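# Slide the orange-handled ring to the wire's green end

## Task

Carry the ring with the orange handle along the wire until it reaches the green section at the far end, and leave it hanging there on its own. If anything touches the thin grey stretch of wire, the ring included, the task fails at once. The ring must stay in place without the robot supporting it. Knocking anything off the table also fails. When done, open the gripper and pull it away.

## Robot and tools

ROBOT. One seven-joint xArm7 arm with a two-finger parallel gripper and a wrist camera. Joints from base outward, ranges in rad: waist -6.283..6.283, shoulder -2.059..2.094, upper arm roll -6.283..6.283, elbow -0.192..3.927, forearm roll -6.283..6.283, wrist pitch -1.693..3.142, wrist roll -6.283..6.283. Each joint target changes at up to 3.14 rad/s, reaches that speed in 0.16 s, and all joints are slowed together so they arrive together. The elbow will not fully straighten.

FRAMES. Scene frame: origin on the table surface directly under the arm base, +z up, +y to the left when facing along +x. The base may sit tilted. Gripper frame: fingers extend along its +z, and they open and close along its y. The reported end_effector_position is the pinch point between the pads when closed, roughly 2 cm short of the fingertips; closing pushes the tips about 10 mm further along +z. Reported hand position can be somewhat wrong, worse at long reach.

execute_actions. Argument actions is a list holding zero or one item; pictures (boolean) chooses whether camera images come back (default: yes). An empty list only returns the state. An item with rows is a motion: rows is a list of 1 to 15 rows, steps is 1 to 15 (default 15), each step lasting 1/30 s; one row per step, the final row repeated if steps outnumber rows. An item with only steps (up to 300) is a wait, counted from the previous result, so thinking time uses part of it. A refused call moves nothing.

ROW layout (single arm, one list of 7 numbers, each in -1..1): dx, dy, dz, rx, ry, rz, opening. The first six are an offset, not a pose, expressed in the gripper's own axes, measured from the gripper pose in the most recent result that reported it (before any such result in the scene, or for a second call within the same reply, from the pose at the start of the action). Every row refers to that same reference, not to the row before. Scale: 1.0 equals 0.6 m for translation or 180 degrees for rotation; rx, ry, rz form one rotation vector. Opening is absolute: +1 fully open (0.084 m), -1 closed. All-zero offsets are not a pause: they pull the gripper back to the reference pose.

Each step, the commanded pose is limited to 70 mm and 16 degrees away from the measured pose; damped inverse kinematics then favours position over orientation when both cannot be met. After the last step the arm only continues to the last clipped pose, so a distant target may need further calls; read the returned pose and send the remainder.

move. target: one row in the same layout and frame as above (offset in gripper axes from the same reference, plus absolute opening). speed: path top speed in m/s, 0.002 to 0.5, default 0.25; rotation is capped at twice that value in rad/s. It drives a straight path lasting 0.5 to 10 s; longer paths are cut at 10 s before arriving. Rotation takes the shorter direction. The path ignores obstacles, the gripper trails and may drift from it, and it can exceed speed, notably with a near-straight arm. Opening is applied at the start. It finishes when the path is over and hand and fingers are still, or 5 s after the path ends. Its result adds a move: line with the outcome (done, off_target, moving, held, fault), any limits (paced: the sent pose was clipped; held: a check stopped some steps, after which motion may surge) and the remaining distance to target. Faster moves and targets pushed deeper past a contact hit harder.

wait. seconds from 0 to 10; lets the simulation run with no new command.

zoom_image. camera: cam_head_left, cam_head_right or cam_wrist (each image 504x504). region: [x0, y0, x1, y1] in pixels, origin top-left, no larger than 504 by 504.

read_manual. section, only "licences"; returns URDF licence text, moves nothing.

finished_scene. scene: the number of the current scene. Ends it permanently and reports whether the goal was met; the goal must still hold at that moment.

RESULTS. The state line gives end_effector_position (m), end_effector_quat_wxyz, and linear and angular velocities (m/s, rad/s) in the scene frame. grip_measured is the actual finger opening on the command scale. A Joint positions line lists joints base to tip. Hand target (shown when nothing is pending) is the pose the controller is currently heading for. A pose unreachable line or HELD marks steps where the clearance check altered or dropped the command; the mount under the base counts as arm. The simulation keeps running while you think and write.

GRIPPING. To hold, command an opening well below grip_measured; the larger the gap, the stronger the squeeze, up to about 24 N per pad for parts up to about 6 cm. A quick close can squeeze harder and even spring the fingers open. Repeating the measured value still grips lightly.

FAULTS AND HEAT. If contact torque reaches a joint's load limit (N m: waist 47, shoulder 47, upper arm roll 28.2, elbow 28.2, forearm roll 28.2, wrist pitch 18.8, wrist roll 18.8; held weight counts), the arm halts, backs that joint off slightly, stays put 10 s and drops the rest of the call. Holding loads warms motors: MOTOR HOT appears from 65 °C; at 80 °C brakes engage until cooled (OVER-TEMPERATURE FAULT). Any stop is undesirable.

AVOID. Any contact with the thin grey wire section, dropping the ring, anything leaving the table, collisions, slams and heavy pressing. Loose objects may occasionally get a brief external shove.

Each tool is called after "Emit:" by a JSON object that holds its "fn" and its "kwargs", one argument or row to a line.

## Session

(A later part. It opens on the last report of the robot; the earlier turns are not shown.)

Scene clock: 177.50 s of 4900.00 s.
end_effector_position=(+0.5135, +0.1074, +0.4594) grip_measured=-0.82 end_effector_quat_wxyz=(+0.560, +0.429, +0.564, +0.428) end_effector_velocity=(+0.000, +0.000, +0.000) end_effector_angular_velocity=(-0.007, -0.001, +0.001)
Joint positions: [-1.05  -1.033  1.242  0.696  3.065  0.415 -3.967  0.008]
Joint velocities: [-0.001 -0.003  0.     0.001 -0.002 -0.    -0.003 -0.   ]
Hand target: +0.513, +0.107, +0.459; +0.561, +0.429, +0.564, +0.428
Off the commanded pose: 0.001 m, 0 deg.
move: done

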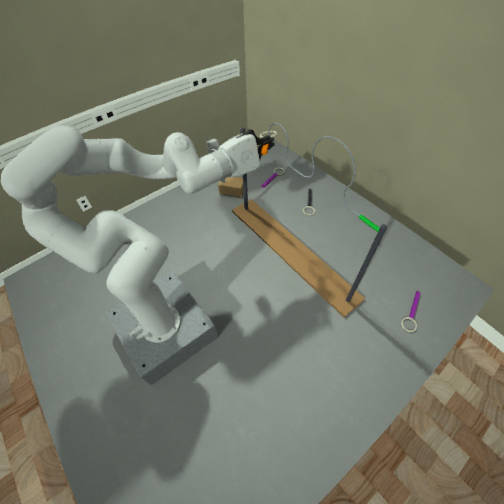

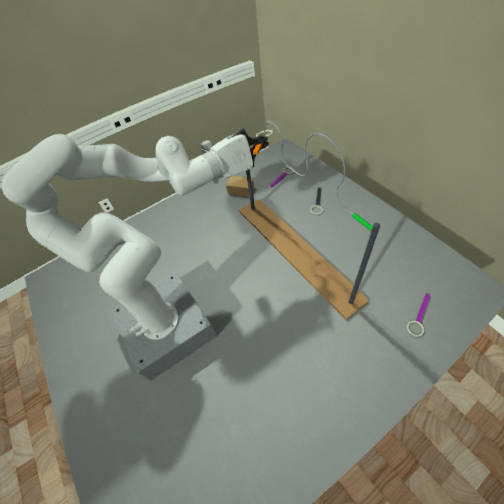

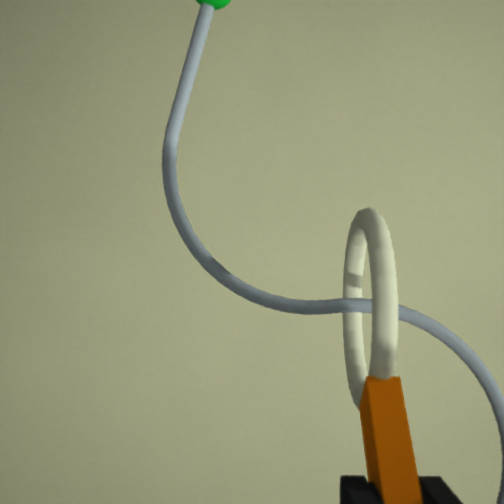

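Emit:
{"fn": "move", "kwargs": {
  "target": [-0.001,-0.024,0,0,0,0,-1],
  "speed": 0.04
}}

Emit:
{"fn": "move", "kwargs": {
  "target": [0.016,-0.066,0,0,0,0.139,-1],
  "speed": 0.07
}}

Emit:
{"fn": "move", "kwargs": {
  "target": [0.0367,-0.1007,0,0,0,0.2222,-1],
  "speed": 0.07
}}

Emit:
{"fn": "move", "kwargs": {
  "target": [0.0367,-0.1007,0,0,0,0.2222,-1],
  "speed": 0.07
}}

Scene clock: 184.17 s of 4900.00 s.
end_effector_position=(+0.5134, +0.1030, +0.4458) grip_measured=-0.82 end_effector_quat_wxyz=(+0.560, +0.429, +0.564, +0.428) end_effector_velocity=(-0.000, -0.001, -0.001) end_effector_angular_velocity=(-0.000, -0.001, +0.000)
Joint positions: [-1.065 -1.047  1.271  0.669  3.096  0.45  -3.972  0.008]
Joint velocities: [-0.002 -0.002  0.003 -0.003  0.003  0.005 -0.001 -0.   ]
Hand target: +0.513, +0.103, +0.446; +0.560, +0.429, +0.564, +0.428
Off the commanded pose: 0.000 m, 0 deg.
After step 90, 2.90 s passed at rest.
move: done

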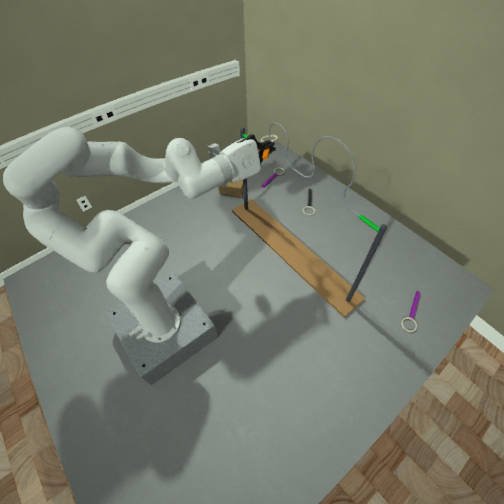

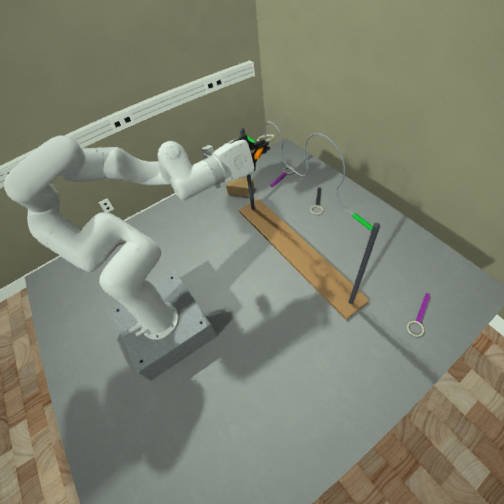

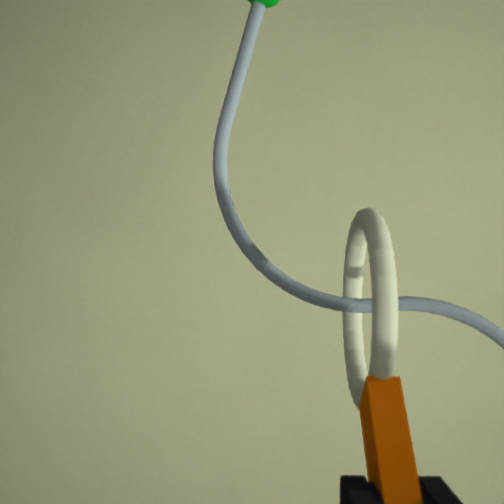

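Scene clock: 187.60 s of 4900.00 s.
end_effector_position=(+0.5131, +0.1020, +0.4053) grip_measured=-0.82 end_effector_quat_wxyz=(+0.455, +0.541, +0.458, +0.540) end_effector_velocity=(+0.000, +0.001, -0.000) end_effector_angular_velocity=(+0.007, -0.001, +0.002)
Joint positions: [-1.058 -0.92   1.327  0.613  3.311  0.545 -3.808  0.008]
Joint velocities: [-0.     0.002  0.001  0.     0.003  0.003  0.003 -0.   ]
Hand target: +0.513, +0.102, +0.405; +0.454, +0.541, +0.458, +0.540
Off the commanded pose: 0.000 m, 0 deg.
move: done

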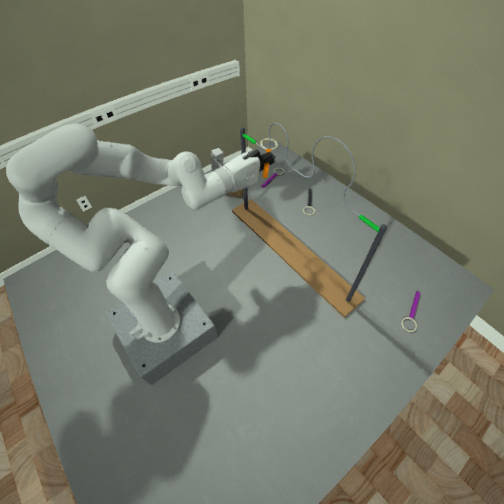

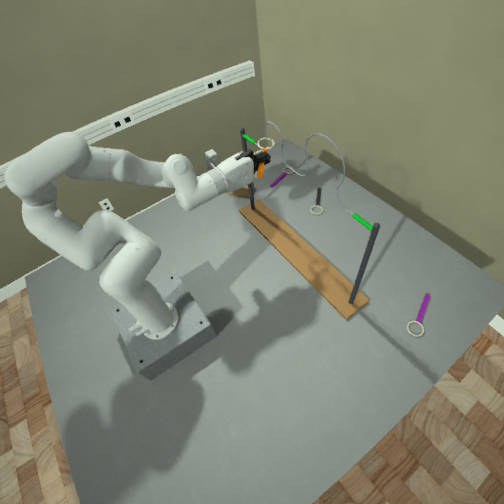

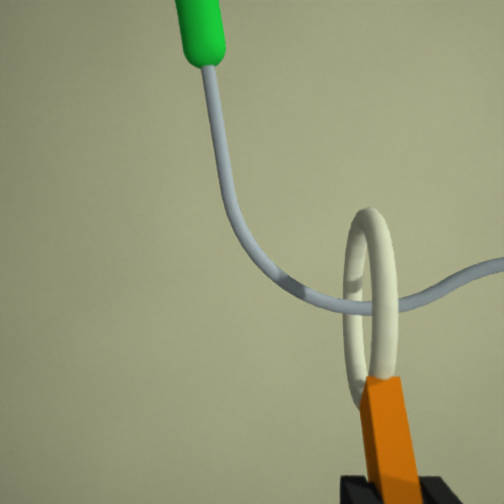

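Scene clock: 192.90 s of 4900.00 s.
end_effector_position=(+0.5128, +0.1341, +0.3498) grip_measured=-0.82 end_effector_quat_wxyz=(+0.243, +0.665, +0.245, +0.663) end_effector_velocity=(+0.000, -0.000, -0.000) end_effector_angular_velocity=(+0.008, -0.002, -0.001)
Joint positions: [-1.087 -0.679  1.494  0.588  3.624  0.716 -3.51   0.008]
Joint velocities: [-0.002  0.003  0.003 -0.001  0.003  0.004  0.004 -0.   ]
Hand target: +0.513, +0.134, +0.350; +0.242, +0.665, +0.245, +0.663
Off the commanded pose: 0.000 m, 0 deg.
move: done

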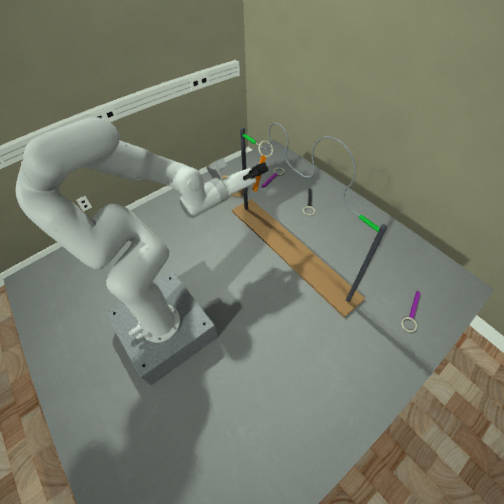

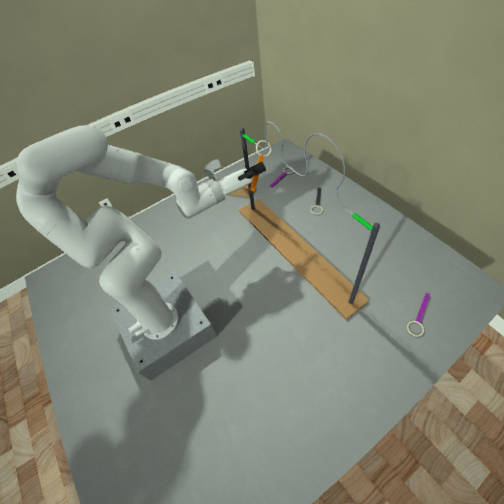

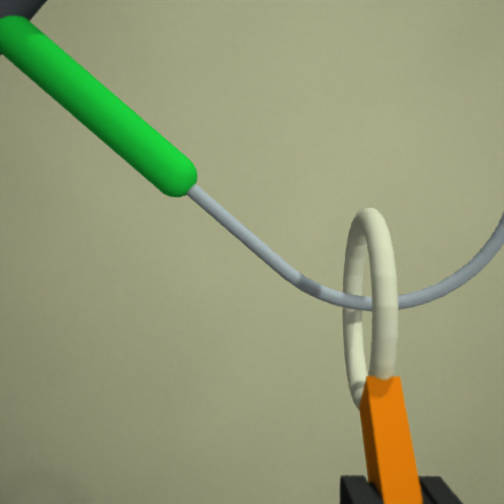

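Scene clock: 198.20 s of 4900.00 s.
end_effector_position=(+0.5125, +0.1945, +0.3278) grip_measured=-0.82 end_effector_quat_wxyz=(+0.001, +0.708, +0.004, +0.706) end_effector_velocity=(+0.000, -0.001, -0.001) end_effector_angular_velocity=(+0.006, -0.001, -0.002)
Joint positions: [-1.188 -0.464  1.737  0.65   3.858  0.856 -3.138  0.008]
Joint velocities: [-0.004  0.     0.005 -0.     0.002  0.003  0.006 -0.   ]
Hand target: +0.513, +0.195, +0.328; +0.001, +0.708, +0.003, +0.706
Off the commanded pose: 0.000 m, 0 deg.
move: done

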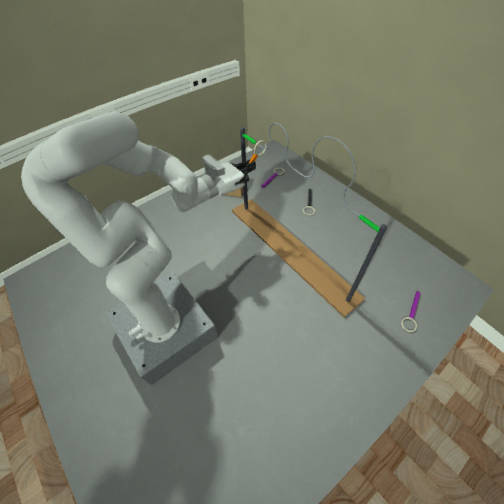

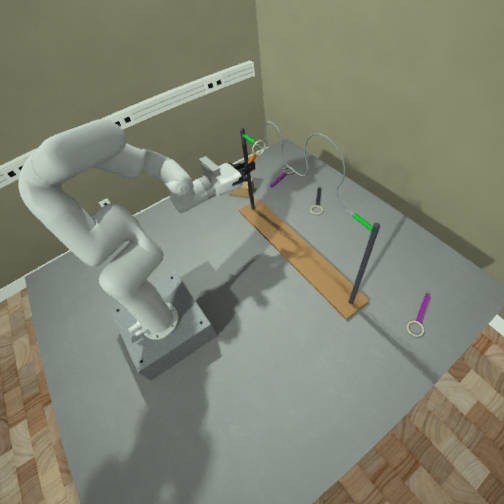

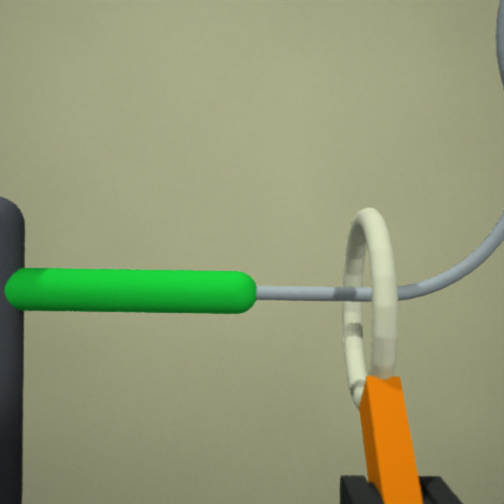

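Mid-green 230px = .064 m.

Emit:
{"fn": "move", "kwargs": {
  "target": [0.005,-0.107,0,0,0,0,-1],
  "speed": 0.06
}}

Emit:
{"fn": "move", "kwargs": {
  "target": [-0.055,0,0.045,0,0.14,0,-1],
  "speed": 0.04
}}

Emit:
{"fn": "move", "kwargs": {
  "target": [0,0,0,0,0,0,-0.3]
}}

Emit:
{"fn": "move", "kwargs": {
  "target": [0.05,0,-0.14,0,-0.1,0,-0.3],
  "speed": 0.1
}}

Scene clock: 204.50 s of 4900.00 s.
end_effector_position=(+0.5125, +0.2581, +0.3302) grip_measured=-0.82 end_effector_quat_wxyz=(+0.001, +0.708, +0.003, +0.706) end_effector_velocity=(+0.000, +0.001, -0.001) end_effector_angular_velocity=(-0.001, +0.002, -0.004)
Joint positions: [-1.223 -0.543  1.863  0.784  4.051  0.793 -3.245  0.008]
Joint velocities: [-0.004 -0.004  0.005  0.004  0.009 -0.003 -0.005  0.   ]
Hand target: +0.512, +0.259, +0.330; +0.001, +0.708, +0.003, +0.706
Off the commanded pose: 0.001 m, 0 deg.
After step 90, 1.90 s passed at rest.
move: done

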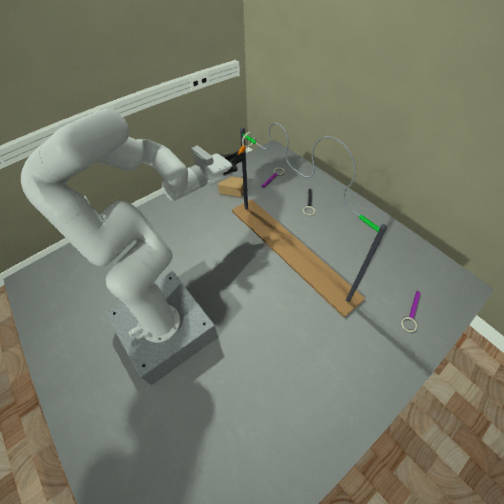

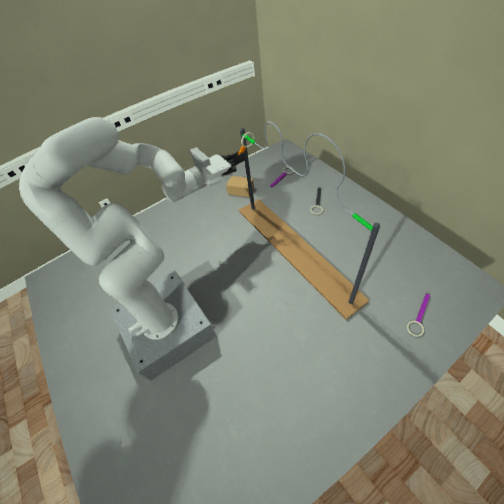

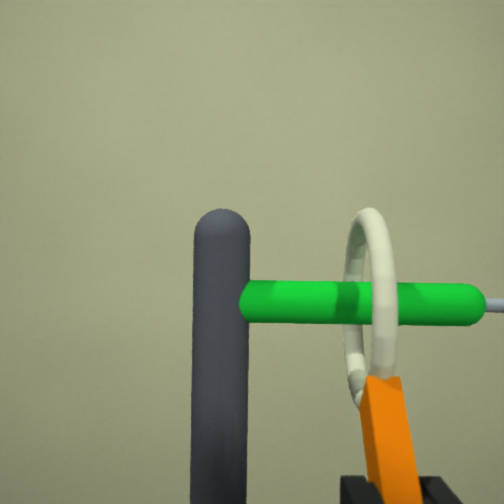

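Scene clock: 210.23 s of 4900.00 s.
end_effector_position=(+0.5398, +0.2574, +0.2975) grip_measured=-0.82 end_effector_quat_wxyz=(+0.001, +0.537, +0.003, +0.843) end_effector_velocity=(+0.001, -0.000, -0.001) end_effector_angular_velocity=(+0.001, -0.008, -0.000)
Joint positions: [-1.481 -1.059  2.177  0.948  4.277  1.228 -2.928  0.008]
Joint velocities: [-0.006 -0.011  0.006  0.007  0.008  0.009  0.004 -0.   ]
Hand target: +0.539, +0.258, +0.296; +0.001, +0.538, +0.004, +0.843
Off the commanded pose: 0.001 m, 0 deg.
move: done

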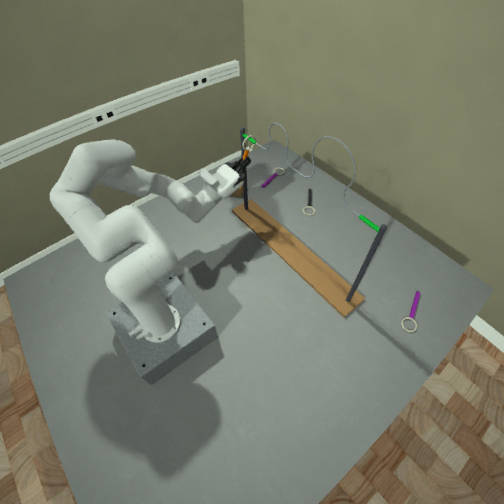

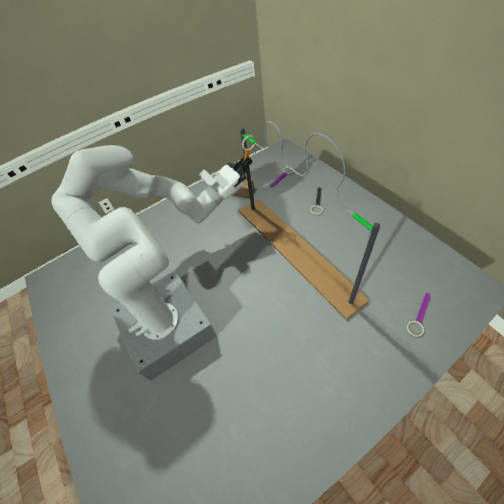

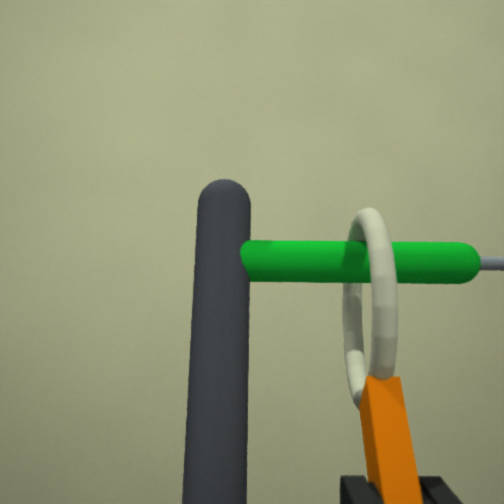

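Scene clock: 210.73 s of 4900.00 s.
end_effector_position=(+0.5397, +0.2575, +0.2972) grip_measured=-0.32 end_effector_quat_wxyz=(+0.001, +0.538, +0.003, +0.843) end_effector_velocity=(+0.001, -0.000, +0.002) end_effector_angular_velocity=(+0.001, -0.005, -0.000)
Joint positions: [-1.481 -1.059  2.177  0.947  4.278  1.228 -2.928  0.03 ]
Joint velocities: [-0.     0.001 -0.002  0.001 -0.     0.002 -0.     0.   ]
Hand target: +0.540, +0.257, +0.297; +0.001, +0.537, +0.003, +0.843
Off the commanded pose: 0.000 m, 0 deg.
move: done

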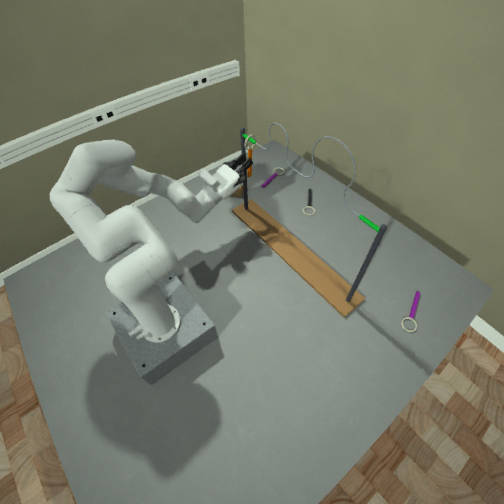

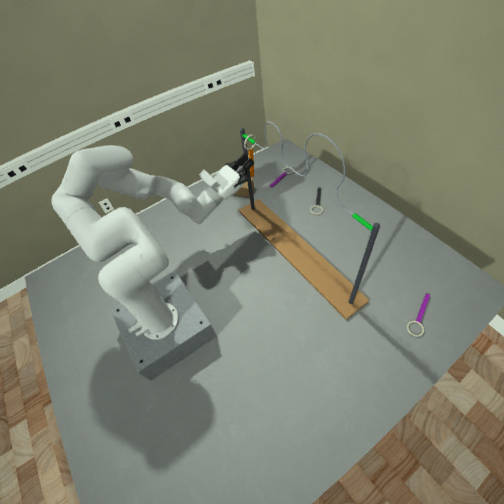

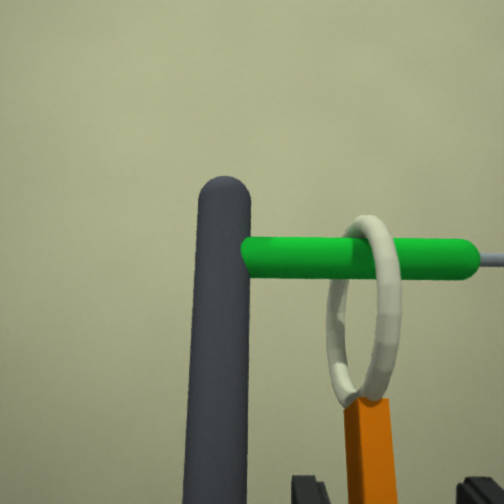

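Scene clock: 212.70 s of 4900.00 s.
end_effector_position=(+0.4510, +0.2577, +0.2898) grip_measured=-0.32 end_effector_quat_wxyz=(+0.001, +0.662, +0.003, +0.750) end_effector_velocity=(-0.002, +0.001, +0.001) end_effector_angular_velocity=(-0.000, +0.004, +0.002)
Joint positions: [-1.156 -0.633  2.042  0.635  4.224  1.067 -3.137  0.03 ]
Joint velocities: [ 0.009  0.009 -0.006 -0.004 -0.001 -0.002 -0.007  0.   ]
Hand target: +0.451, +0.258, +0.290; +0.001, +0.662, +0.003, +0.749
Off the commanded pose: 0.001 m, 0 deg.
move: done

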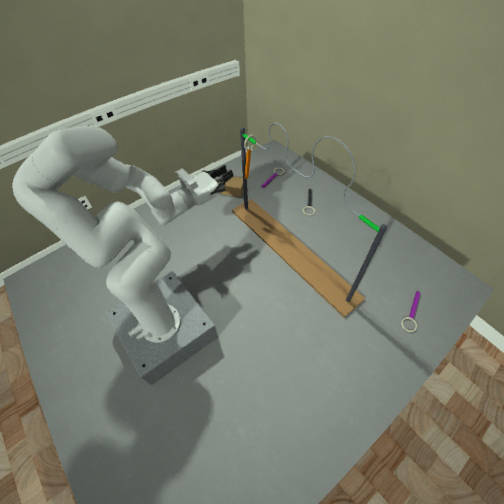

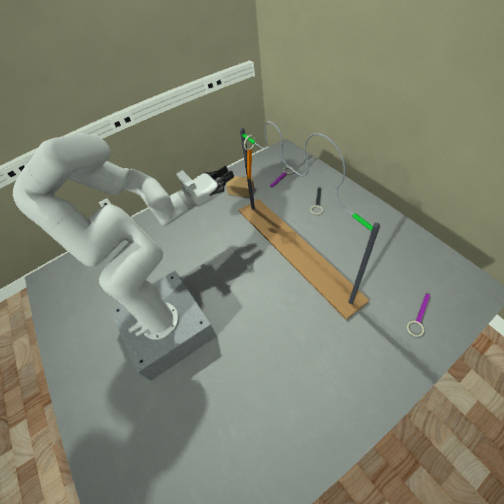

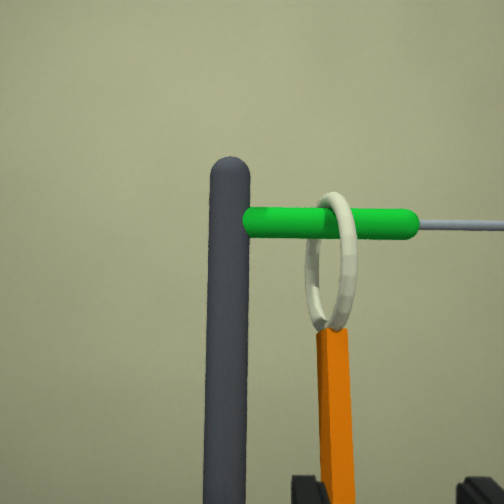

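Emit:
{"fn": "finished_scene", "kwargs": {
  "scene": 2
}}

The scene is finished: the task was done.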